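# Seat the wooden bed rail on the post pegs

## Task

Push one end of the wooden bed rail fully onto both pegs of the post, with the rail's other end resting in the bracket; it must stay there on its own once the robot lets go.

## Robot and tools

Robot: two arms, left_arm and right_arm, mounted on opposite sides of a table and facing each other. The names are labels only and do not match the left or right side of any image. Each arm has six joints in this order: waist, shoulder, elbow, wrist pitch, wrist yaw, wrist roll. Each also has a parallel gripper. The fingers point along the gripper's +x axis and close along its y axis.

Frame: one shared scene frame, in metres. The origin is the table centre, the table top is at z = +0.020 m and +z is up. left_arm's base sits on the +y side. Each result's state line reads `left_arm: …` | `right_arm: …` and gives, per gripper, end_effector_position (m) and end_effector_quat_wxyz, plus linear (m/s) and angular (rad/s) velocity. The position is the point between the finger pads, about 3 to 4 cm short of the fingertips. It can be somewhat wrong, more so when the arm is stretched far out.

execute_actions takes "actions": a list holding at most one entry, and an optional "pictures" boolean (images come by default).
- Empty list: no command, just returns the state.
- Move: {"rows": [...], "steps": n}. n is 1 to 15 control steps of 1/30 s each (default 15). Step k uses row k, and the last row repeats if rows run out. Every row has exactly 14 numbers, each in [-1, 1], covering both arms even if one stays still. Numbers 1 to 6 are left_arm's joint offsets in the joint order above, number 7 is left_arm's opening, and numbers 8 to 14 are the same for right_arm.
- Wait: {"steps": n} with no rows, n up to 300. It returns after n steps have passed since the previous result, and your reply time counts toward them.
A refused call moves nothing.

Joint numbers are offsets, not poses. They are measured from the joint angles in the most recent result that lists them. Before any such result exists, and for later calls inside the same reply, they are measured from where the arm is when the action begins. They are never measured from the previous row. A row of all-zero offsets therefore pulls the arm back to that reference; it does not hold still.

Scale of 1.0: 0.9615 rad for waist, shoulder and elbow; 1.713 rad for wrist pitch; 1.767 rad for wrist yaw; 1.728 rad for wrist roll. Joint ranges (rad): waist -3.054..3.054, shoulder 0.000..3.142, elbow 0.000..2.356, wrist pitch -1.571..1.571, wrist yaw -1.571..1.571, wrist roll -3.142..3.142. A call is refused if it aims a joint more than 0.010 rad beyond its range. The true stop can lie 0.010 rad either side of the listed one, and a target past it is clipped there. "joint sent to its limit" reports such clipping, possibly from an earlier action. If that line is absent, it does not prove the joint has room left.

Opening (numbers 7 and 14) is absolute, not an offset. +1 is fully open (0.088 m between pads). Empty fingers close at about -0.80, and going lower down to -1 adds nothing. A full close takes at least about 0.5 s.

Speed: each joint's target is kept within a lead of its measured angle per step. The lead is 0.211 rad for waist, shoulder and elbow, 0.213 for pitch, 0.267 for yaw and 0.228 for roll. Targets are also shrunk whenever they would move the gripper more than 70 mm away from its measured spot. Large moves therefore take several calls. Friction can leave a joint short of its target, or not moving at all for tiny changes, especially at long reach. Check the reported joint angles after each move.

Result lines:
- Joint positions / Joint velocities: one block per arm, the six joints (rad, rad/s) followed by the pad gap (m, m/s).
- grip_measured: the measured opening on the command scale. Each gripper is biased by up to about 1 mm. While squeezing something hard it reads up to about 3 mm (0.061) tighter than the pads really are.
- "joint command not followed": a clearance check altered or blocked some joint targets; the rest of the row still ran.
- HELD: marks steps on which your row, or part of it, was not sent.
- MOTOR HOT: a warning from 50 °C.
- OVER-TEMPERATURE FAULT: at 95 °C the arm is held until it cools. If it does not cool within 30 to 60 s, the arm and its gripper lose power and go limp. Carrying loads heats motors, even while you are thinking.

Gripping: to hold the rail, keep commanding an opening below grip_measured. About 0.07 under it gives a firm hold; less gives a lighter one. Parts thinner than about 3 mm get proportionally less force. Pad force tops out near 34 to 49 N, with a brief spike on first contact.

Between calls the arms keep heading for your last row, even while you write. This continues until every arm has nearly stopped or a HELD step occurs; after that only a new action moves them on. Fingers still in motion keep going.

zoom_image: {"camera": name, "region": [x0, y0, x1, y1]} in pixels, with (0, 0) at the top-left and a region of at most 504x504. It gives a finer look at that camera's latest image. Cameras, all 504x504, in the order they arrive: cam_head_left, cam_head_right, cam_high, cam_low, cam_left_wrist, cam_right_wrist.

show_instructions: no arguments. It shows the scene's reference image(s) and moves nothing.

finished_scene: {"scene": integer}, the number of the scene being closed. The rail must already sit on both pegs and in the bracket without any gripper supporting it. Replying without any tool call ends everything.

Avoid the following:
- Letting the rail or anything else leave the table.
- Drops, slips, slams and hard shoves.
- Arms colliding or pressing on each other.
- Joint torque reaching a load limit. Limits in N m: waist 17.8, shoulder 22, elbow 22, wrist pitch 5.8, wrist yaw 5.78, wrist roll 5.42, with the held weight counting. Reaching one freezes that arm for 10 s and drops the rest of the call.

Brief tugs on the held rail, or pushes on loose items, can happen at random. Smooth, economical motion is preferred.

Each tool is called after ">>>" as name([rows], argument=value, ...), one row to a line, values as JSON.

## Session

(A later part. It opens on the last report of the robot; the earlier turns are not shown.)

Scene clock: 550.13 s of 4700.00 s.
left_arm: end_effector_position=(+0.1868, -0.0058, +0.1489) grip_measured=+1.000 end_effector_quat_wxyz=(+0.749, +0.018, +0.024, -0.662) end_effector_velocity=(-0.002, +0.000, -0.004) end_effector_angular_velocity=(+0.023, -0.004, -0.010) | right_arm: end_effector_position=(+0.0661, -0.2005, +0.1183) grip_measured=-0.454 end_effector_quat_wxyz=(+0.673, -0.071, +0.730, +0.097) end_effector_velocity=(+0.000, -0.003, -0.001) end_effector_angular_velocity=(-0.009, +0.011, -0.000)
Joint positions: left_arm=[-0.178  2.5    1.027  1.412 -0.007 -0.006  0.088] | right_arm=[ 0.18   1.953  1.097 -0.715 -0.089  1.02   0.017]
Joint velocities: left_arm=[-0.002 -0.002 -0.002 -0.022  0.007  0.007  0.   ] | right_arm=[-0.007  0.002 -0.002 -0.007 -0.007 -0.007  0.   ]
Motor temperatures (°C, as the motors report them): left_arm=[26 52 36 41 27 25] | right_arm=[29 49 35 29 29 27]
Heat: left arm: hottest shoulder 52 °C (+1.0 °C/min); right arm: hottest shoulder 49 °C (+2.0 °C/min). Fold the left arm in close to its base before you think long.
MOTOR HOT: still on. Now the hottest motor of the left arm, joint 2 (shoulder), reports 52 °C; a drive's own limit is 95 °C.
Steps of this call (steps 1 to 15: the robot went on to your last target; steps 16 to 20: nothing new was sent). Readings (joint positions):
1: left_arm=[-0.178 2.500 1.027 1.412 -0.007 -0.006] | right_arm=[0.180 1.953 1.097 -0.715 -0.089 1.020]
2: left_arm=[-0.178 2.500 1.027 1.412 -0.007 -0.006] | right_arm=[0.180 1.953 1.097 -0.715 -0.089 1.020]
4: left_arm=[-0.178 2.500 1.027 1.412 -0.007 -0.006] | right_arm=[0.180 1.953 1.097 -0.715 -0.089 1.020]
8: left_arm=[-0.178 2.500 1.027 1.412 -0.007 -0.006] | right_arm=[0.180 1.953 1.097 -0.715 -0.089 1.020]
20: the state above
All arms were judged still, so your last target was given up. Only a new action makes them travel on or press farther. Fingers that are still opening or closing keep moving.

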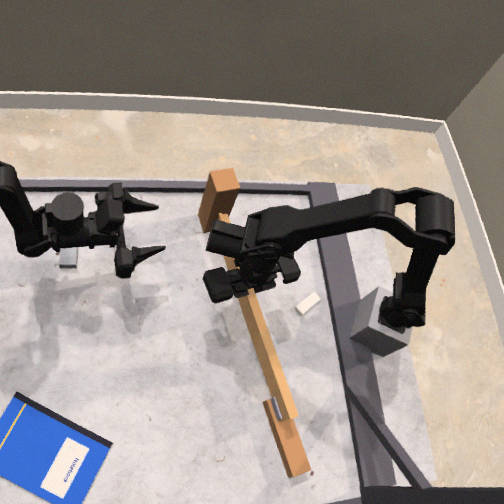

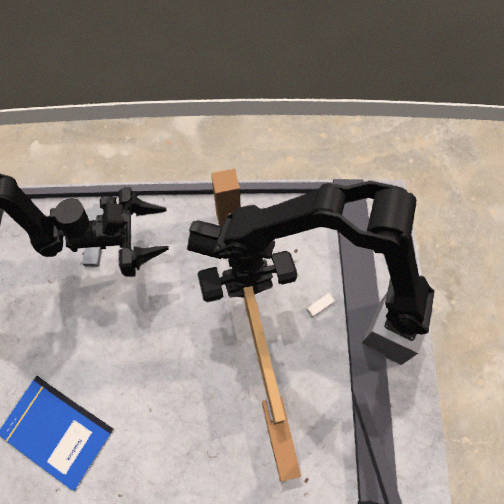

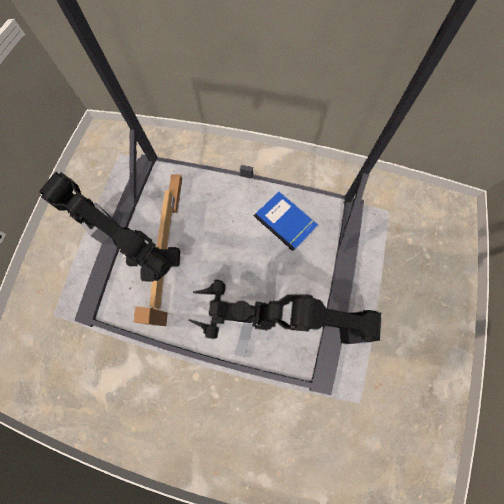

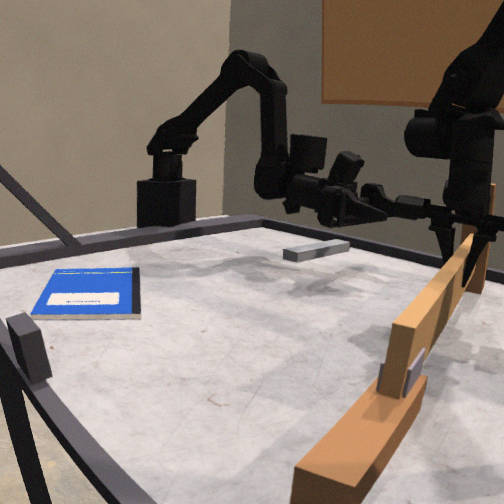

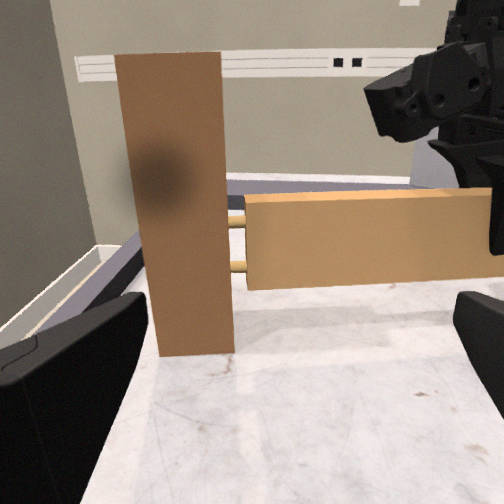

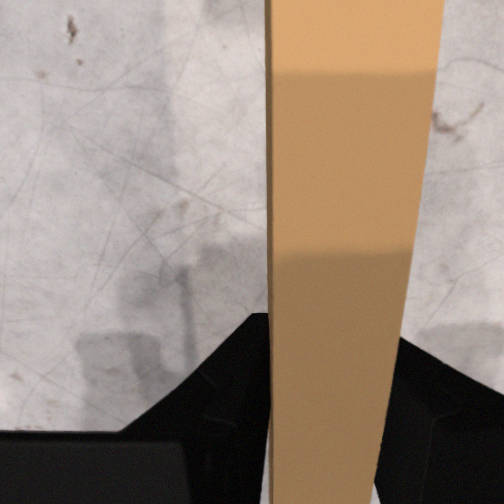

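>>> execute_actions(actions=[])

Scene clock: 560.83 s of 4700.00 s.
left_arm: end_effector_position=(+0.1868, -0.0058, +0.1489) grip_measured=+1.000 end_effector_quat_wxyz=(+0.749, +0.018, +0.024, -0.662) end_effector_velocity=(-0.000, +0.002, -0.006) end_effector_angular_velocity=(+0.028, -0.005, +0.004) | right_arm: end_effector_position=(+0.0661, -0.2005, +0.1183) grip_measured=-0.454 end_effector_quat_wxyz=(+0.673, -0.071, +0.730, +0.097) end_effector_velocity=(-0.001, -0.003, +0.001) end_effector_angular_velocity=(-0.013, +0.012, +0.005)
Joint positions: left_arm=[-0.178  2.5    1.027  1.412 -0.007 -0.006  0.088] | right_arm=[ 0.18   1.953  1.097 -0.715 -0.089  1.02   0.017]
Joint velocities: left_arm=[-0.002 -0.002 -0.007 -0.022 -0.007  0.007  0.   ] | right_arm=[-0.002 -0.002  0.002 -0.022 -0.007 -0.007 -0.   ]
Motor temperatures (°C, as the motors report them): left_arm=[26 52 35 41 27 25] | right_arm=[29 49 34 29 30 27]
Heat: left arm: hottest shoulder 52 °C (+0.0 °C/min); right arm: hottest shoulder 49 °C (+0.0 °C/min). Fold the left arm in close to its base before you think long.
MOTOR HOT: still on. Now the hottest motor of the left arm, joint 2 (shoulder), reports 52 °C; a drive's own limit is 95 °C.
Steps of this call (steps 1 to 90: nothing new was sent; then 7.70 s passed at rest). Readings (joint positions):
1: left_arm=[-0.178 2.500 1.027 1.412 -0.007 -0.006] | right_arm=[0.180 1.953 1.097 -0.715 -0.089 1.020]
2: left_arm=[-0.178 2.500 1.027 1.412 -0.007 -0.006] | right_arm=[0.180 1.953 1.097 -0.715 -0.089 1.020]
4: left_arm=[-0.178 2.500 1.027 1.412 -0.007 -0.006] | right_arm=[0.180 1.953 1.097 -0.715 -0.089 1.020]
8: left_arm=[-0.178 2.500 1.027 1.412 -0.007 -0.006] | right_arm=[0.180 1.953 1.097 -0.715 -0.089 1.020]
90: the state above

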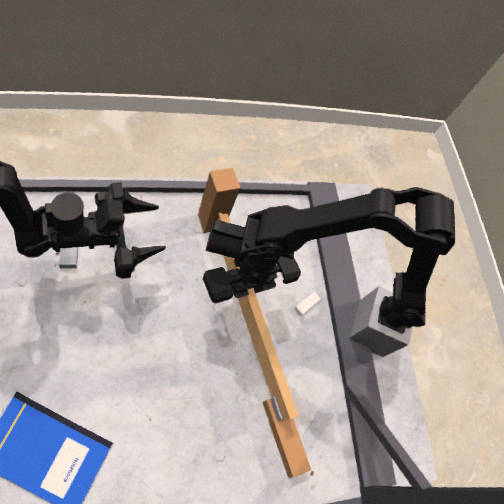

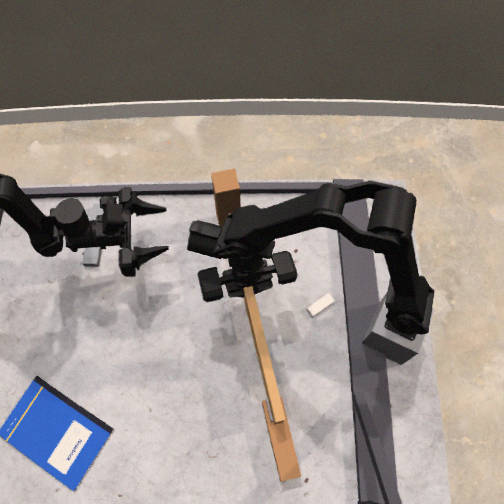

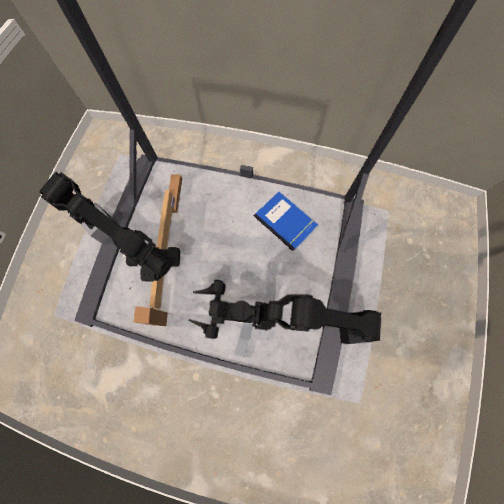

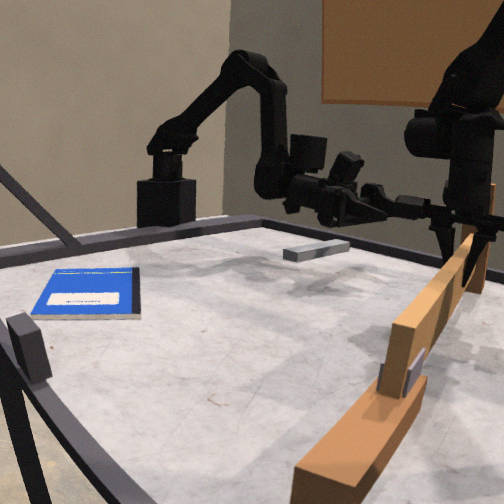

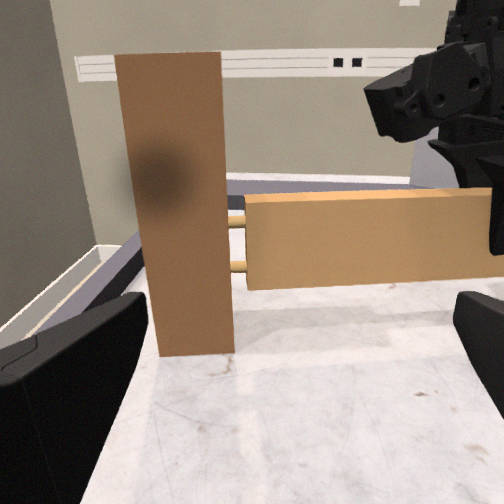

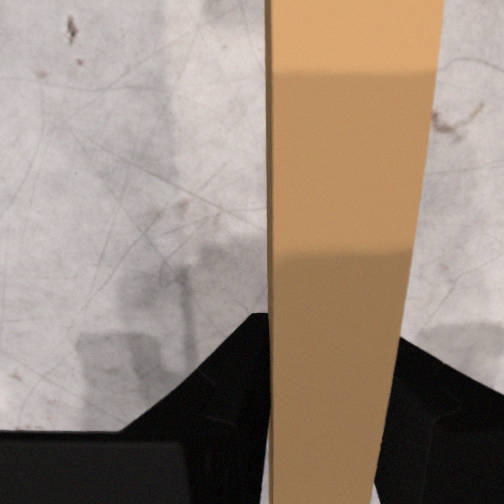

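>>> execute_actions([
  {"rows":[[0,0,0,0,0,0,1,0.03,0,0,0,0.02,0.02,-0.6],[0,0,0,0,0,0,1,0.03,0,0,0,0.02,0.02,-0.6],[0,0,0,0,0,0,1,0.03,0,0,0,0.02,0.02,-0.6],[0,0,0,0,0,0,1,0.03,0,0,0,0.02,0.02,-0.6],[0,0,0,0,0,0,1,0.03,0,-0.013,0,0.02,0.02,-0.6]],"steps":12},
], pictures=false)

Scene clock: 566.07 s of 4700.00 s.
left_arm: end_effector_position=(+0.1868, -0.0058, +0.1489) grip_measured=+1.000 end_effector_quat_wxyz=(+0.749, +0.018, +0.024, -0.662) end_effector_velocity=(-0.000, -0.000, -0.002) end_effector_angular_velocity=(+0.006, +0.008, +0.005) | right_arm: end_effector_position=(+0.0640, -0.2006, +0.1174) grip_measured=-0.454 end_effector_quat_wxyz=(+0.684, -0.071, +0.721, +0.086) end_effector_velocity=(+0.002, -0.005, -0.001) end_effector_angular_velocity=(-0.013, -0.004, +0.015)
Joint positions: left_arm=[-0.178  2.5    1.027  1.412 -0.007 -0.006  0.088] | right_arm=[ 0.201  1.953  1.094 -0.713 -0.057  1.056  0.017]
Joint velocities: left_arm=[-0.002  0.002  0.002 -0.007 -0.007 -0.007  0.   ] | right_arm=[-0.007 -0.002 -0.007 -0.007  0.007 -0.022 -0.   ]
Motor temperatures (°C, as the motors report them): left_arm=[26 52 35 41 27 25] | right_arm=[29 50 34 29 30 27]
Heat: left arm: hottest shoulder 52 °C (-1.0 °C/min); right arm: hottest shoulder 50 °C (+2.0 °C/min). Fold the left arm in close to its base before you think long. Fold the right arm in close to its base before you think long.
MOTOR HOT: a motor of the right arm reached 50 °C. Now the hottest motor of the right arm, joint 2 (shoulder), reports 50 °C. The temperature limit of the motors' drives, at which the controller stops that arm, is 95 °C. To cool a motor, set the load down, stop pushing, or move to a pose that needs little force.
MOTOR HOT: still on. Now the hottest motor of the left arm, joint 2 (shoulder), reports 52 °C; a drive's own limit is 95 °C.
Steps of this call (steps 1 to 90: nothing new was sent; then 1.83 s passed at rest; steps 91 to 102: all 12 steps of this action). Readings (joint positions):
91: left_arm=[-0.178 2.500 1.027 1.412 -0.007 -0.006] | right_arm=[0.185 1.953 1.097 -0.715 -0.082 1.029]
92: left_arm=[-0.178 2.500 1.027 1.412 -0.007 -0.006] | right_arm=[0.192 1.953 1.097 -0.715 -0.070 1.037]
94: left_arm=[-0.178 2.500 1.027 1.412 -0.007 -0.006] | right_arm=[0.199 1.953 1.097 -0.715 -0.059 1.049]
98: left_arm=[-0.178 2.500 1.027 1.412 -0.007 -0.006] | right_arm=[0.200 1.953 1.094 -0.714 -0.058 1.055]
102: the state above

Now light push with pitch −y nudge and upward shoulder sweep.

>>> execute_actions([
  {"rows":[[0,0,0,0,0,0,1,0,0,0,-0.005,0,0,-0.6],[0,0,0,0,0,0,1,0,0,0,-0.005,0,0,-0.6],[0,0,0,0,0,0,1,0,0,0,-0.005,0,0,-0.6],[0,0,0,0,0,0,1,-0.04,0,0,-0.005,0,-0.025,-0.6],[0,0,0,0,0,0,1,-0.045,-0.02,0,-0.005,0,-0.03,-0.6],[0,0,0,0,0,0,1,-0.045,-0.028,0,-0.005,0,-0.03,-0.6],[0,0,0,0,0,0,1,-0.045,-0.03,0,-0.005,0,-0.03,-0.6],[0,0,0,0,0,0,1,-0.045,-0.032,0,-0.005,0,-0.03,-0.6],[0,0,0,0,0,0,1,-0.045,-0.034,0,-0.005,0,-0.03,-0.6],[0,0,0,0,0,0,1,-0.045,-0.036,0,-0.005,0,-0.03,-0.6],[0,0,0,0,0,0,1,-0.045,-0.038,0,-0.005,0,-0.03,-0.6],[0,0,0,0,0,0,1,-0.045,-0.04,0,-0.005,0,-0.03,-0.6]],"steps":15},
], pictures=false)

Scene clock: 571.73 s of 4700.00 s.
left_arm: end_effector_position=(+0.1868, -0.0058, +0.1489) grip_measured=+1.000 end_effector_quat_wxyz=(+0.749, +0.018, +0.024, -0.662) end_effector_velocity=(-0.000, +0.000, -0.001) end_effector_angular_velocity=(+0.005, +0.022, +0.006) | right_arm: end_effector_position=(+0.0657, -0.2007, +0.1185) grip_measured=-0.454 end_effector_quat_wxyz=(+0.675, -0.071, +0.728, +0.096) end_effector_velocity=(+0.001, -0.002, +0.007) end_effector_angular_velocity=(+0.006, +0.006, +0.015)
Joint positions: left_arm=[-0.178  2.5    1.027  1.412 -0.007 -0.006  0.088] | right_arm=[ 0.184  1.95   1.094 -0.713 -0.083  1.025  0.017]
Joint velocities: left_arm=[-0.002 -0.002 -0.002 -0.007 -0.007 -0.022  0.   ] | right_arm=[-0.007 -0.022  0.002 -0.022 -0.007 -0.022 -0.   ]
Motor temperatures (°C, as the motors report them): left_arm=[26 52 35 42 27 25] | right_arm=[29 49 34 29 29 27]
Heat: left arm: hottest shoulder 52 °C (-1.0 °C/min); right arm: hottest shoulder 49 °C (+2.0 °C/min). Fold the left arm in close to its base before you think long. Fold the right arm in close to its base before you think long.
MOTOR HOT: still on. Now the hottest motor of the left arm, joint 2 (shoulder), reports 52 °C; a drive's own limit is 95 °C.
MOTOR HOT: still on. Now the hottest motor of the right arm, joint 2 (shoulder), reports 49 °C; a drive's own limit is 95 °C.
Steps of this call (steps 1 to 15: the robot went on to your last target; steps 16 to 90: nothing new was sent; then 2.17 s passed at rest; steps 91 to 105: all 15 steps of this action). Readings (joint positions):
91: left_arm=[-0.178 2.500 1.027 1.412 -0.007 -0.006] | right_arm=[0.201 1.953 1.094 -0.713 -0.056 1.058]
92: left_arm=[-0.178 2.500 1.027 1.412 -0.007 -0.006] | right_arm=[0.201 1.953 1.094 -0.713 -0.056 1.058]
94: left_arm=[-0.178 2.500 1.027 1.412 -0.007 -0.006] | right_arm=[0.198 1.953 1.094 -0.713 -0.061 1.053]
98: left_arm=[-0.178 2.500 1.027 1.412 -0.007 -0.006] | right_arm=[0.186 1.953 1.094 -0.714 -0.080 1.031]
105: the state above

>>> execute_actions([
  {"steps":20},
])

>>> zoom_image(camera="cam_left_wrist", region=[200,175,300,295])

Scene clock: 573.60 s of 4700.00 s.
left_arm: end_effector_position=(+0.1868, -0.0058, +0.1489) grip_measured=+1.000 end_effector_quat_wxyz=(+0.749, +0.018, +0.024, -0.662) end_effector_velocity=(-0.000, +0.000, -0.001) end_effector_angular_velocity=(+0.008, -0.007, +0.004) | right_arm: end_effector_position=(+0.0657, -0.2007, +0.1188) grip_measured=-0.454 end_effector_quat_wxyz=(+0.675, -0.071, +0.728, +0.096) end_effector_velocity=(-0.000, -0.007, -0.001) end_effector_angular_velocity=(-0.027, +0.001, +0.005)
Joint positions: left_arm=[-0.178  2.5    1.027  1.412 -0.007 -0.006  0.088] | right_arm=[ 0.184  1.95   1.094 -0.714 -0.083  1.025  0.017]
Joint velocities: left_arm=[-0.002 -0.002 -0.002 -0.007 -0.007  0.007  0.   ] | right_arm=[-0.002 -0.002 -0.007 -0.022  0.007 -0.007 -0.   ]
Motor temperatures (°C, as the motors report them): left_arm=[26 53 35 42 27 25] | right_arm=[29 50 34 29 29 27]
Heat: left arm: hottest shoulder 53 °C (+0.0 °C/min); right arm: hottest shoulder 50 °C (+3.0 °C/min). Fold the left arm in close to its base before you think long. Fold the right arm in close to its base before you think long.
MOTOR HOT: still on. Now the hottest motor of the left arm, joint 2 (shoulder), reports 53 °C; a drive's own limit is 95 °C.
MOTOR HOT: still on. Now the hottest motor of the right arm, joint 2 (shoulder), reports 50 °C; a drive's own limit is 95 °C.
Steps of this call (steps 1 to 15: the robot went on to your last target; steps 16 to 56: nothing new was sent). Readings (joint positions):
1: left_arm=[-0.178 2.500 1.027 1.412 -0.007 -0.006] | right_arm=[0.184 1.950 1.094 -0.713 -0.083 1.025]
2: left_arm=[-0.178 2.500 1.027 1.412 -0.007 -0.006] | right_arm=[0.184 1.950 1.094 -0.714 -0.083 1.025]
4: left_arm=[-0.178 2.500 1.027 1.412 -0.007 -0.006] | right_arm=[0.184 1.950 1.094 -0.714 -0.083 1.025]
8: left_arm=[-0.178 2.500 1.027 1.412 -0.007 -0.006] | right_arm=[0.184 1.950 1.094 -0.714 -0.083 1.025]
56: the state above
All arms were judged still, so your last target was given up. Only a new action makes them travel on or press farther. Fingers that are still opening or closing keep moving.

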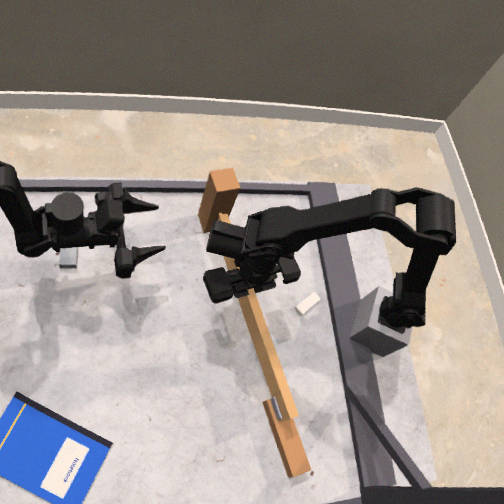

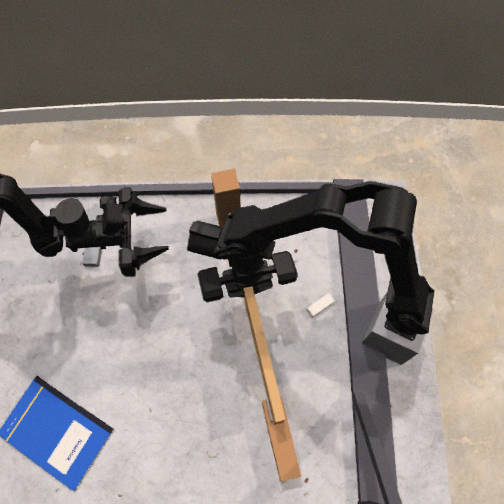

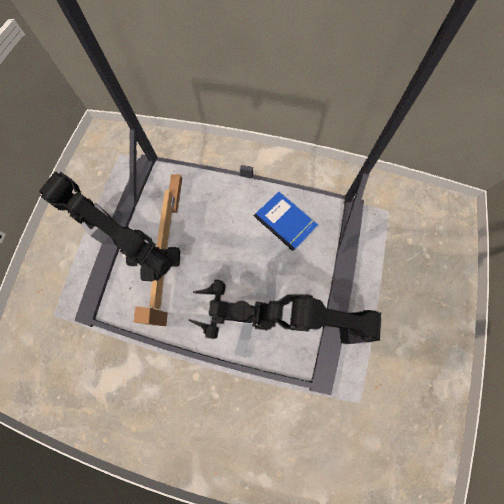

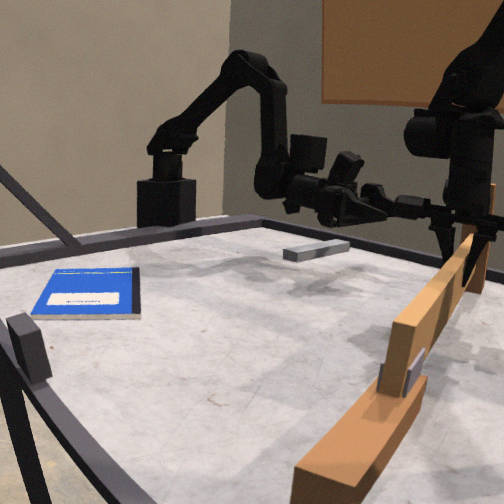

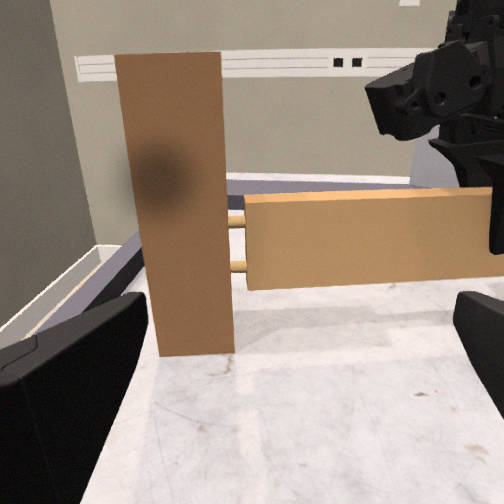

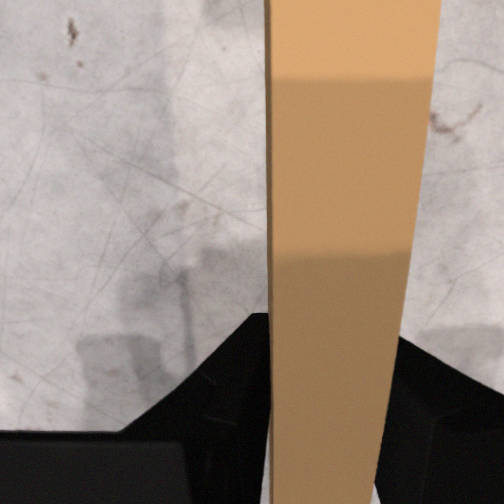

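Region (200, 175, 300, 295) of cam_left_wrist's 504x504 image, scaled by 4.200, with more detail than that image has.

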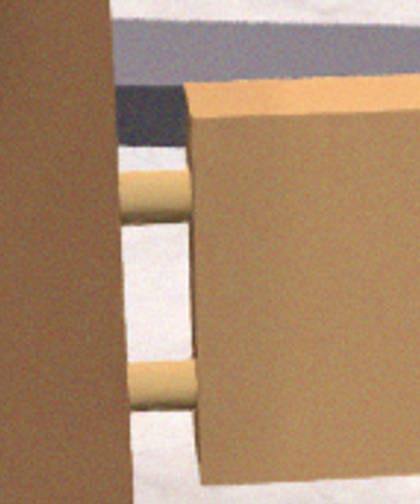

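>>> execute_actions([
  {"rows":[[0,0,0,0,0,0,1,0.03,0,0,0,0.02,0.02,-0.6],[0,0,0,0,0,0,1,0.03,0,0,0,0.02,0.02,-0.6],[0,0,0,0,0,0,1,0.03,0,0,0,0.02,0.02,-0.6],[0,0,0,0,0,0,1,0.03,0,0,0,0.02,0.02,-0.6],[0,0,0,0,0,0,1,0.03,0.016,0,0,0.02,0.02,-0.6]],"steps":12},
], pictures=false)

Scene clock: 581.73 s of 4700.00 s.
left_arm: end_effector_position=(+0.1868, -0.0058, +0.1489) grip_measured=+1.000 end_effector_quat_wxyz=(+0.749, +0.018, +0.024, -0.662) end_effector_velocity=(-0.000, +0.000, +0.002) end_effector_angular_velocity=(-0.006, -0.009, +0.004) | right_arm: end_effector_position=(+0.0636, -0.2007, +0.1168) grip_measured=-0.454 end_effector_quat_wxyz=(+0.685, -0.072, +0.720, +0.084) end_effector_velocity=(+0.002, -0.000, -0.001) end_effector_angular_velocity=(-0.000, -0.008, -0.010)
Joint positions: left_arm=[-0.178  2.5    1.027  1.412 -0.007 -0.006  0.088] | right_arm=[ 0.204  1.955  1.094 -0.712 -0.052  1.061  0.017]
Joint velocities: left_arm=[-0.002 -0.002 -0.002  0.007 -0.007  0.007  0.   ] | right_arm=[-0.002  0.002 -0.002  0.007  0.007  0.007 -0.   ]
Motor temperatures (°C, as the motors report them): left_arm=[26 53 35 42 27 25] | right_arm=[29 51 34 29 29 27]
Heat: left arm: hottest shoulder 53 °C (+1.0 °C/min); right arm: hottest shoulder 51 °C (+4.0 °C/min). Fold the left arm in close to its base before you think long. Fold the right arm in close to its base before you think long.
MOTOR HOT: still on. Now the hottest motor of the left arm, joint 2 (shoulder), reports 53 °C; a drive's own limit is 95 °C.
MOTOR HOT: still on. Now the hottest motor of the right arm, joint 2 (shoulder), reports 51 °C; a drive's own limit is 95 °C.
Steps of this call (steps 1 to 90: nothing new was sent; then 4.73 s passed at rest; steps 91 to 102: all 12 steps of this action). Readings (joint positions):
91: left_arm=[-0.178 2.500 1.027 1.412 -0.007 -0.006] | right_arm=[0.188 1.950 1.094 -0.714 -0.077 1.033]
92: left_arm=[-0.178 2.500 1.027 1.412 -0.007 -0.006] | right_arm=[0.194 1.950 1.094 -0.714 -0.066 1.042]
94: left_arm=[-0.178 2.500 1.027 1.412 -0.007 -0.006] | right_arm=[0.201 1.950 1.094 -0.714 -0.055 1.053]
98: left_arm=[-0.178 2.500 1.027 1.412 -0.007 -0.006] | right_arm=[0.204 1.955 1.094 -0.713 -0.053 1.059]
102: the state above

>>> execute_actions([
  {"rows":[[0,0,0,0,0,0,1,-0.06,0,0,0,0,-0.035,-0.6]],"steps":15},
], pictures=false)

Scene clock: 583.43 s of 4700.00 s.
left_arm: end_effector_position=(+0.1868, -0.0058, +0.1489) grip_measured=+1.000 end_effector_quat_wxyz=(+0.749, +0.018, +0.024, -0.662) end_effector_velocity=(-0.000, +0.000, +0.001) end_effector_angular_velocity=(+0.003, -0.007, +0.004) | right_arm: end_effector_position=(+0.0660, -0.2012, +0.1171) grip_measured=-0.454 end_effector_quat_wxyz=(+0.673, -0.071, +0.730, +0.095) end_effector_velocity=(-0.004, -0.004, +0.001) end_effector_angular_velocity=(-0.014, +0.027, +0.005)
Joint positions: left_arm=[-0.178  2.5    1.027  1.412 -0.007 -0.006  0.088] | right_arm=[ 0.18   1.955  1.094 -0.712 -0.088  1.022  0.017]
Joint velocities: left_arm=[-0.002 -0.007 -0.002 -0.007 -0.007  0.007  0.   ] | right_arm=[-0.002 -0.002 -0.002 -0.022 -0.022 -0.007  0.   ]
Motor temperatures (°C, as the motors report them): left_arm=[26 53 35 42 27 25] | right_arm=[29 51 34 29 29 27]
Heat: left arm: hottest shoulder 53 °C (+1.0 °C/min); right arm: hottest shoulder 51 °C (+5.0 °C/min). Fold the left arm in close to its base before you think long. Fold the right arm in close to its base before you think long.
MOTOR HOT: still on. Now the hottest motor of the left arm, joint 2 (shoulder), reports 53 °C; a drive's own limit is 95 °C.
MOTOR HOT: still on. Now the hottest motor of the right arm, joint 2 (shoulder), reports 51 °C; a drive's own limit is 95 °C.
Steps of this call (steps 1 to 15: the robot went on to your last target; steps 16 to 36: nothing new was sent; steps 37 to 51: all 15 steps of this action). Readings (joint positions):
37: left_arm=[-0.178 2.500 1.027 1.412 -0.007 -0.006] | right_arm=[0.199 1.955 1.094 -0.712 -0.058 1.052]
38: left_arm=[-0.178 2.500 1.027 1.412 -0.007 -0.006] | right_arm=[0.191 1.955 1.094 -0.712 -0.070 1.043]
40: left_arm=[-0.178 2.500 1.027 1.412 -0.007 -0.006] | right_arm=[0.183 1.955 1.094 -0.712 -0.084 1.031]
44: left_arm=[-0.178 2.500 1.027 1.412 -0.007 -0.006] | right_arm=[0.181 1.955 1.094 -0.712 -0.086 1.024]
51: the state above

>>> execute_actions([
  {"rows":[[0,0,0,0,0,0,1,0.03,0,0,0,0.02,0.02,-0.6],[0,0,0,0,0,0,1,0.03,0,0,0,0.02,0.02,-0.6],[0,0,0,0,0,0,1,0.03,0,0,0,0.02,0.02,-0.6],[0,0,0,0,0,0,1,0.03,0,0,0,0.02,0.02,-0.6],[0,0,0,0,0,0,1,0.03,0,0,0,0.02,0.02,-0.6],[0,0,0,0,0,0,1,0.0,0,0,0,0.03,0.0,-0.6],[0,0,0,0,0,0,1,-0.03,0,0,0,0.045,-0.015,-0.6]],"steps":15},
], pictures=false)

>>> execute_actions([
  {"steps":15},
], pictures=false)

Scene clock: 589.27 s of 4700.00 s.
left_arm: end_effector_position=(+0.1868, -0.0058, +0.1489) grip_measured=+1.000 end_effector_quat_wxyz=(+0.749, +0.018, +0.024, -0.662) end_effector_velocity=(-0.002, +0.000, -0.000) end_effector_angular_velocity=(-0.005, +0.022, -0.008) | right_arm: end_effector_position=(+0.0657, -0.2009, +0.1169) grip_measured=-0.454 end_effector_quat_wxyz=(+0.680, -0.078, +0.723, +0.096) end_effector_velocity=(-0.001, -0.001, +0.002) end_effector_angular_velocity=(+0.000, +0.008, +0.005)
Joint positions: left_arm=[-0.178  2.5    1.027  1.412 -0.007 -0.006  0.088] | right_arm=[ 0.191  1.955  1.094 -0.711 -0.067  1.022  0.017]
Joint velocities: left_arm=[-0.002  0.002 -0.002  0.007  0.007 -0.022  0.   ] | right_arm=[-0.002 -0.007 -0.002 -0.007 -0.007 -0.007 -0.   ]
Motor temperatures (°C, as the motors report them): left_arm=[26 53 35 42 27 25] | right_arm=[29 50 34 29 30 27]
Heat: left arm: hottest shoulder 53 °C (+1.0 °C/min); right arm: hottest shoulder 50 °C (+4.0 °C/min). Fold the left arm in close to its base before you think long. Fold the right arm in close to its base before you think long.
MOTOR HOT: still on. Now the hottest motor of the left arm, joint 2 (shoulder), reports 53 °C; a drive's own limit is 95 °C.
MOTOR HOT: still on. Now the hottest motor of the right arm, joint 2 (shoulder), reports 50 °C; a drive's own limit is 95 °C.
Steps of this call (steps 1 to 15: the robot went on to your last target; steps 16 to 90: nothing new was sent; then 2.33 s passed at rest; steps 91 to 105: all 15 steps of this action). Readings (joint positions):
91: left_arm=[-0.178 2.500 1.027 1.412 -0.007 -0.006] | right_arm=[0.185 1.955 1.094 -0.712 -0.082 1.030]
92: left_arm=[-0.178 2.500 1.027 1.412 -0.007 -0.006] | right_arm=[0.192 1.955 1.094 -0.712 -0.069 1.039]
94: left_arm=[-0.178 2.500 1.027 1.412 -0.007 -0.006] | right_arm=[0.199 1.955 1.094 -0.711 -0.058 1.050]
98: left_arm=[-0.178 2.500 1.027 1.412 -0.007 -0.006] | right_arm=[0.193 1.955 1.094 -0.711 -0.065 1.035]
105: the state above

Scene clock: 589.77 s of 4700.00 s.
left_arm: end_effector_position=(+0.1868, -0.0058, +0.1489) grip_measured=+1.000 end_effector_quat_wxyz=(+0.749, +0.018, +0.024, -0.662) end_effector_velocity=(-0.002, -0.001, -0.002) end_effector_angular_velocity=(+0.006, +0.009, -0.009) | right_arm: end_effector_position=(+0.0657, -0.2009, +0.1169) grip_measured=-0.454 end_effector_quat_wxyz=(+0.680, -0.078, +0.723, +0.097) end_effector_velocity=(-0.001, -0.003, +0.001) end_effector_angular_velocity=(-0.004, +0.009, +0.005)
Joint positions: left_arm=[-0.178  2.5    1.027  1.412 -0.007 -0.006  0.088] | right_arm=[ 0.191  1.955  1.094 -0.711 -0.067  1.021  0.017]
Joint velocities: left_arm=[-0.002  0.002  0.002 -0.007  0.007 -0.007  0.   ] | right_arm=[-0.002 -0.007 -0.007 -0.007 -0.007 -0.007 -0.   ]
Motor temperatures (°C, as the motors report them): left_arm=[26 53 35 42 27 25] | right_arm=[29 50 34 29 30 27]
Heat: left arm: hottest shoulder 53 °C (+1.0 °C/min); right arm: hottest shoulder 50 °C (+4.0 °C/min). Fold the left arm in close to its base before you think long. Fold the right arm in close to its base before you think long.
MOTOR HOT: still on. Now the hottest motor of the left arm, joint 2 (shoulder), reports 53 °C; a drive's own limit is 95 °C.
MOTOR HOT: still on. Now the hottest motor of the right arm, joint 2 (shoulder), reports 50 °C; a drive's own limit is 95 °C.
Steps of this call (steps 1 to 15: the robot went on to your last target). Readings (joint positions):
1: left_arm=[-0.178 2.500 1.027 1.412 -0.007 -0.006] | right_arm=[0.191 1.955 1.094 -0.711 -0.067 1.022]
2: left_arm=[-0.178 2.500 1.027 1.412 -0.007 -0.006] | right_arm=[0.191 1.955 1.094 -0.711 -0.067 1.022]
4: left_arm=[-0.178 2.500 1.027 1.412 -0.007 -0.006] | right_arm=[0.191 1.955 1.094 -0.711 -0.067 1.021]
8: left_arm=[-0.178 2.500 1.027 1.412 -0.007 -0.006] | right_arm=[0.191 1.955 1.094 -0.711 -0.067 1.021]
15: the state above
All arms were judged still, so your last target was given up. Only a new action makes them travel on or press farther. Fingers that are still opening or closing keep moving.

>>> execute_actions([
  {"rows":[[0,0,0,0,0,0,1,0.015,0,0,0,0.01,0.015,-0.6],[0,0,0,0,0,0,1,0.015,0,0,0,0.01,0.015,-0.6],[0,0,0,0,0,0,1,0.015,0,0,0,0.01,0.015,-0.6],[0,0,0,0,0,0,1,0.015,0,0,0,0.01,0.015,-0.6],[0,0,0,0,0,0,1,0.015,0.02,0,0,0.01,0.015,-0.6]],"steps":15},
])

>>> zoom_image(camera="cam_left_wrist", region=[200,175,300,295])

Scene clock: 594.20 s of 4700.00 s.
left_arm: end_effector_position=(+0.1868, -0.0058, +0.1489) grip_measured=+1.000 end_effector_quat_wxyz=(+0.749, +0.018, +0.024, -0.662) end_effector_velocity=(-0.000, +0.000, -0.001) end_effector_angular_velocity=(+0.006, +0.008, +0.005) | right_arm: end_effector_position=(+0.0646, -0.2010, +0.1158) grip_measured=-0.454 end_effector_quat_wxyz=(+0.684, -0.074, +0.720, +0.086) end_effector_velocity=(-0.003, -0.001, +0.000) end_effector_angular_velocity=(-0.001, +0.023, -0.010)
Joint positions: left_arm=[-0.178  2.5    1.027  1.412 -0.007 -0.006  0.088] | right_arm=[ 0.201  1.958  1.094 -0.71  -0.054  1.053  0.017]
Joint velocities: left_arm=[-0.002 -0.002 -0.002 -0.007 -0.007 -0.007  0.   ] | right_arm=[-0.002 -0.002 -0.002 -0.007 -0.022  0.007 -0.   ]
Motor temperatures (°C, as the motors report them): left_arm=[26 53 34 42 27 25] | right_arm=[30 49 34 29 31 27]
Heat: left arm: hottest shoulder 53 °C (+1.0 °C/min); right arm: hottest shoulder 49 °C (+2.0 °C/min). Fold the left arm in close to its base before you think long. Fold the right arm in close to its base before you think long.
MOTOR HOT: still on. Now the hottest motor of the left arm, joint 2 (shoulder), reports 53 °C; a drive's own limit is 95 °C.
MOTOR HOT: still on. Now the hottest motor of the right arm, joint 2 (shoulder), reports 49 °C; a drive's own limit is 95 °C.
Steps of this call (steps 1 to 90: nothing new was sent; then 0.93 s passed at rest; steps 91 to 105: all 15 steps of this action). Readings (joint positions):
91: left_arm=[-0.178 2.500 1.027 1.412 -0.007 -0.006] | right_arm=[0.195 1.955 1.094 -0.711 -0.063 1.029]
92: left_arm=[-0.178 2.500 1.027 1.412 -0.007 -0.006] | right_arm=[0.199 1.955 1.094 -0.711 -0.057 1.037]
94: left_arm=[-0.178 2.500 1.027 1.412 -0.007 -0.006] | right_arm=[0.201 1.955 1.094 -0.711 -0.054 1.046]
98: left_arm=[-0.178 2.500 1.027 1.412 -0.007 -0.006] | right_arm=[0.201 1.958 1.094 -0.710 -0.054 1.051]
105: the state above

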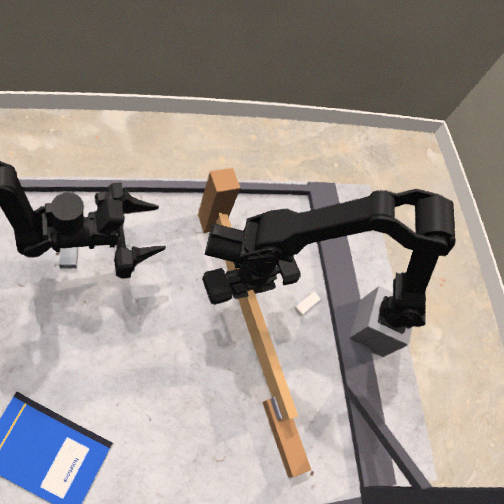

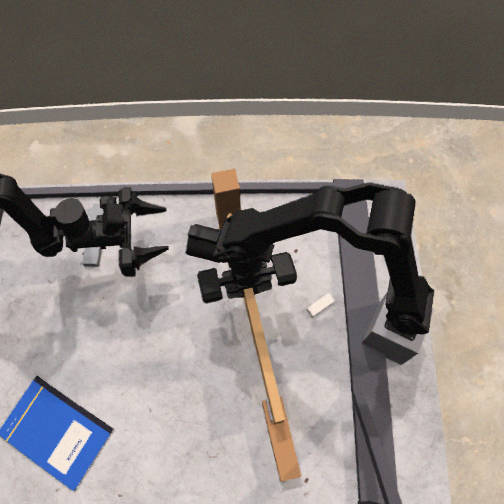

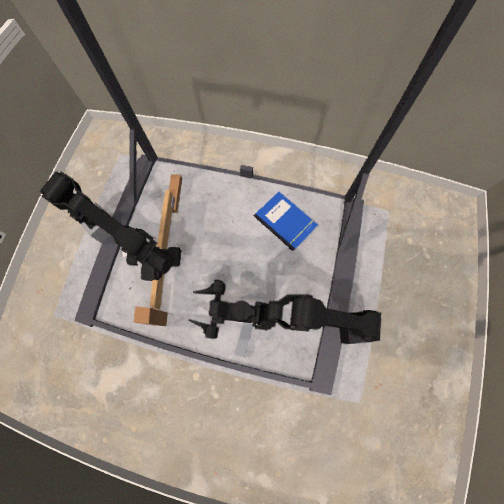

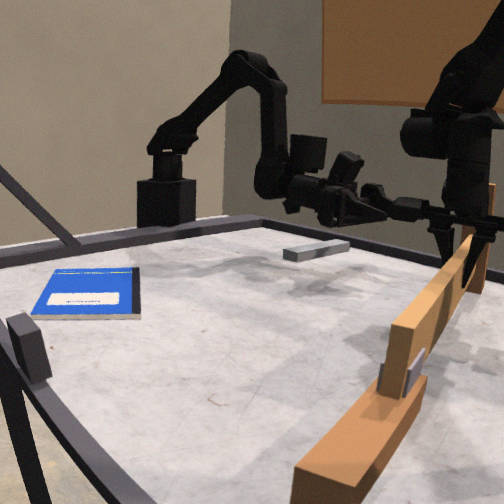

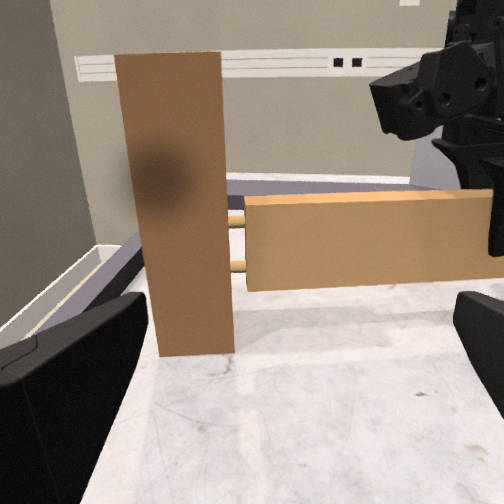

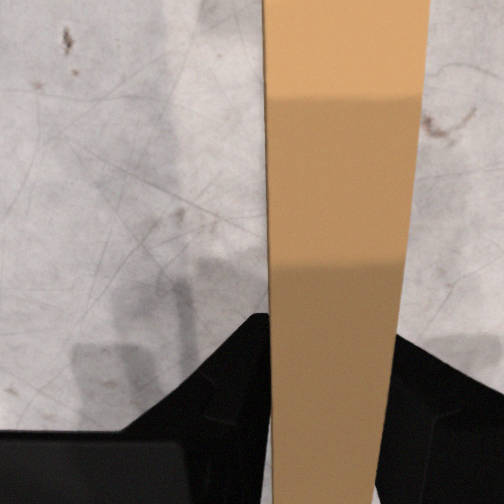

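Region (200, 175, 300, 295) of cam_left_wrist's 504x504 image, scaled by 4.200, with more detail than that image has.

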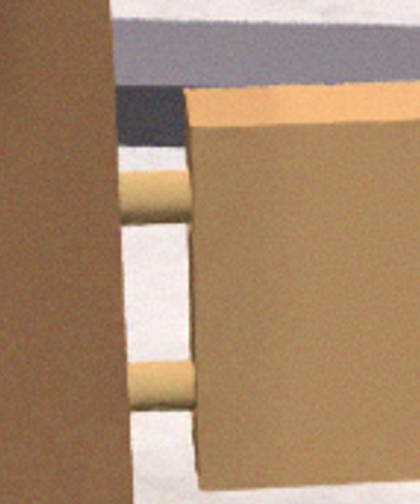

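>>> execute_actions([
  {"rows":[[0,0,0,0,0,0,1,0,-0.036,-0.018,0,0,0,-0.6]],"steps":15},
], pictures=false)

>>> execute_actions([
  {"steps":10},
])

>>> zoom_image(camera="cam_left_wrist", region=[200,175,300,295])

Scene clock: 599.03 s of 4700.00 s.
left_arm: end_effector_position=(+0.1868, -0.0058, +0.1489) grip_measured=+1.000 end_effector_quat_wxyz=(+0.749, +0.018, +0.024, -0.662) end_effector_velocity=(+0.002, +0.001, -0.000) end_effector_angular_velocity=(+0.007, +0.007, +0.020) | right_arm: end_effector_position=(+0.0646, -0.2009, +0.1171) grip_measured=-0.454 end_effector_quat_wxyz=(+0.685, -0.070, +0.720, +0.087) end_effector_velocity=(-0.002, -0.002, +0.000) end_effector_angular_velocity=(-0.005, +0.009, -0.005)
Joint positions: left_arm=[-0.178  2.5    1.027  1.412 -0.007 -0.006  0.088] | right_arm=[ 0.201  1.95   1.088 -0.705 -0.054  1.056  0.017]
Joint velocities: left_arm=[-0.002 -0.007 -0.007 -0.007 -0.022 -0.007  0.   ] | right_arm=[ 0.002 -0.002 -0.002 -0.007 -0.007  0.007 -0.   ]
Motor temperatures (°C, as the motors report them): left_arm=[26 53 34 42 27 25] | right_arm=[29 49 34 29 30 27]
Heat: left arm: hottest shoulder 53 °C (+1.0 °C/min); right arm: hottest shoulder 49 °C (+1.0 °C/min). Fold the left arm in close to its base before you think long. Fold the right arm in close to its base before you think long.
MOTOR HOT: still on. Now the hottest motor of the left arm, joint 2 (shoulder), reports 53 °C; a drive's own limit is 95 °C.
MOTOR HOT: still on. Now the hottest motor of the right arm, joint 2 (shoulder), reports 49 °C; a drive's own limit is 95 °C.
Steps of this call (steps 1 to 15: the robot went on to your last target; steps 16 to 90: nothing new was sent; then 1.33 s passed at rest; steps 91 to 105: all 15 steps of this action). Readings (joint positions):
91: left_arm=[-0.178 2.500 1.027 1.412 -0.007 -0.006] | right_arm=[0.201 1.956 1.093 -0.710 -0.054 1.054]
92: left_arm=[-0.178 2.500 1.027 1.412 -0.007 -0.006] | right_arm=[0.201 1.955 1.093 -0.709 -0.054 1.055]
94: left_arm=[-0.178 2.500 1.027 1.412 -0.007 -0.006] | right_arm=[0.201 1.953 1.091 -0.708 -0.054 1.056]
98: left_arm=[-0.178 2.500 1.027 1.412 -0.007 -0.006] | right_arm=[0.201 1.951 1.088 -0.706 -0.054 1.056]
105: the state above

Scene clock: 599.37 s of 4700.00 s.
left_arm: end_effector_position=(+0.1868, -0.0058, +0.1489) grip_measured=+1.000 end_effector_quat_wxyz=(+0.749, +0.018, +0.024, -0.662) end_effector_velocity=(-0.000, +0.000, -0.001) end_effector_angular_velocity=(+0.006, +0.008, +0.005) | right_arm: end_effector_position=(+0.0646, -0.2011, +0.1170) grip_measured=-0.454 end_effector_quat_wxyz=(+0.685, -0.070, +0.720, +0.087) end_effector_velocity=(-0.003, -0.003, +0.001) end_effector_angular_velocity=(-0.001, +0.023, -0.010)
Joint positions: left_arm=[-0.178  2.5    1.027  1.412 -0.007 -0.006  0.088] | right_arm=[ 0.201  1.95   1.088 -0.705 -0.054  1.056  0.017]
Joint velocities: left_arm=[-0.002 -0.002 -0.002 -0.007 -0.007 -0.007  0.   ] | right_arm=[-0.002 -0.007 -0.007 -0.007 -0.022  0.007 -0.   ]
Motor temperatures (°C, as the motors report them): left_arm=[26 53 34 42 27 25] | right_arm=[29 49 34 29 30 27]
Heat: left arm: hottest shoulder 53 °C (+1.0 °C/min); right arm: hottest shoulder 49 °C (+1.0 °C/min). Fold the left arm in close to its base before you think long. Fold the right arm in close to its base before you think long.
MOTOR HOT: still on. Now the hottest motor of the left arm, joint 2 (shoulder), reports 53 °C; a drive's own limit is 95 °C.
MOTOR HOT: still on. Now the hottest motor of the right arm, joint 2 (shoulder), reports 49 °C; a drive's own limit is 95 °C.
Steps of this call (steps 1 to 10: the robot went on to your last target). Readings (joint positions):
1: left_arm=[-0.178 2.500 1.027 1.412 -0.007 -0.006] | right_arm=[0.201 1.950 1.088 -0.705 -0.054 1.056]
2: left_arm=[-0.178 2.500 1.027 1.412 -0.007 -0.006] | right_arm=[0.201 1.950 1.088 -0.705 -0.054 1.056]
4: left_arm=[-0.178 2.500 1.027 1.412 -0.007 -0.006] | right_arm=[0.201 1.950 1.088 -0.705 -0.054 1.056]
8: left_arm=[-0.178 2.500 1.027 1.412 -0.007 -0.006] | right_arm=[0.201 1.950 1.088 -0.705 -0.054 1.056]
10: the state above

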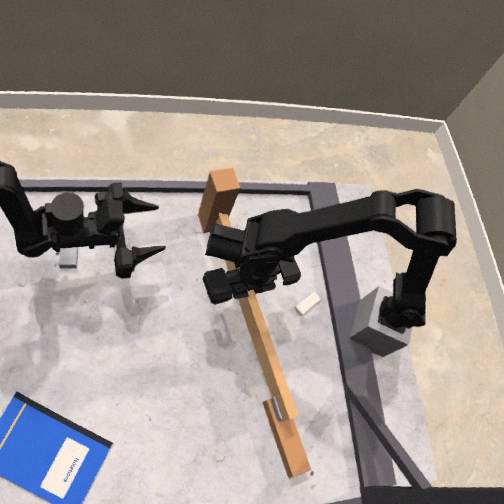

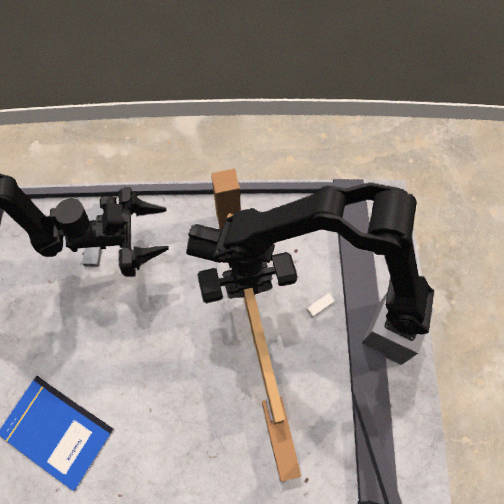

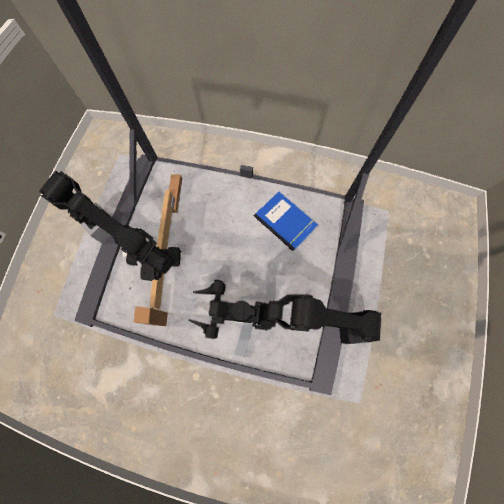

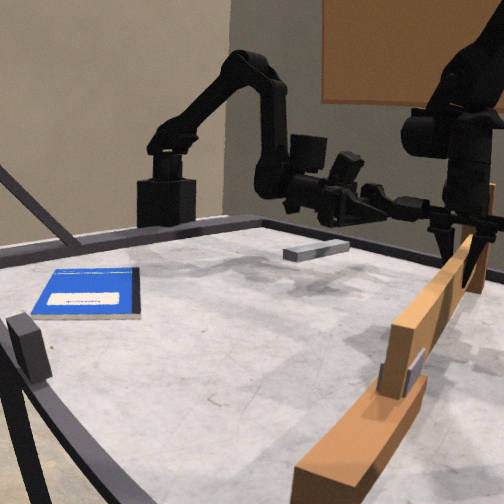

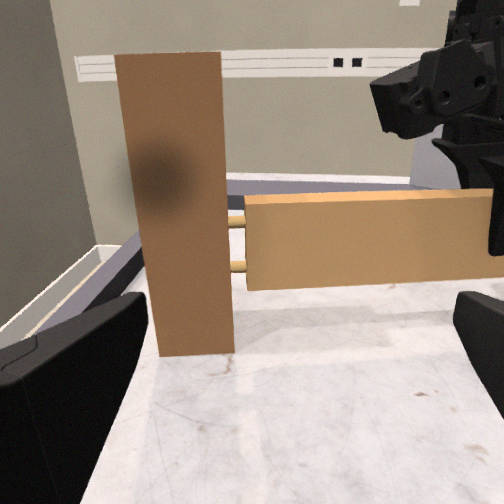

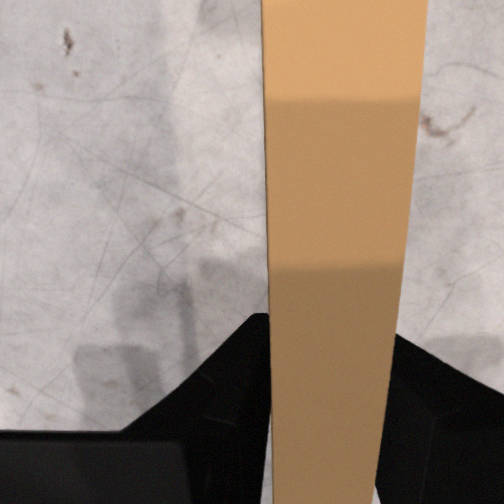

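Region (200, 175, 300, 295) of cam_left_wrist's 504x504 image, scaled by 4.200, with more detail than that image has.

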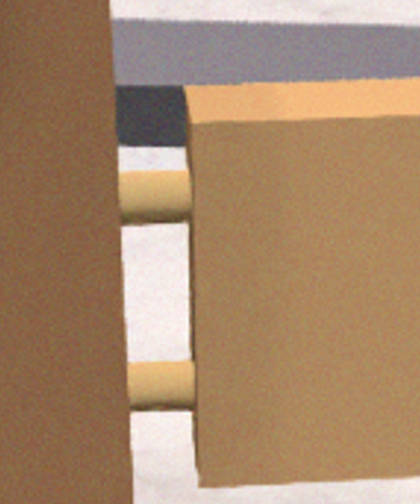

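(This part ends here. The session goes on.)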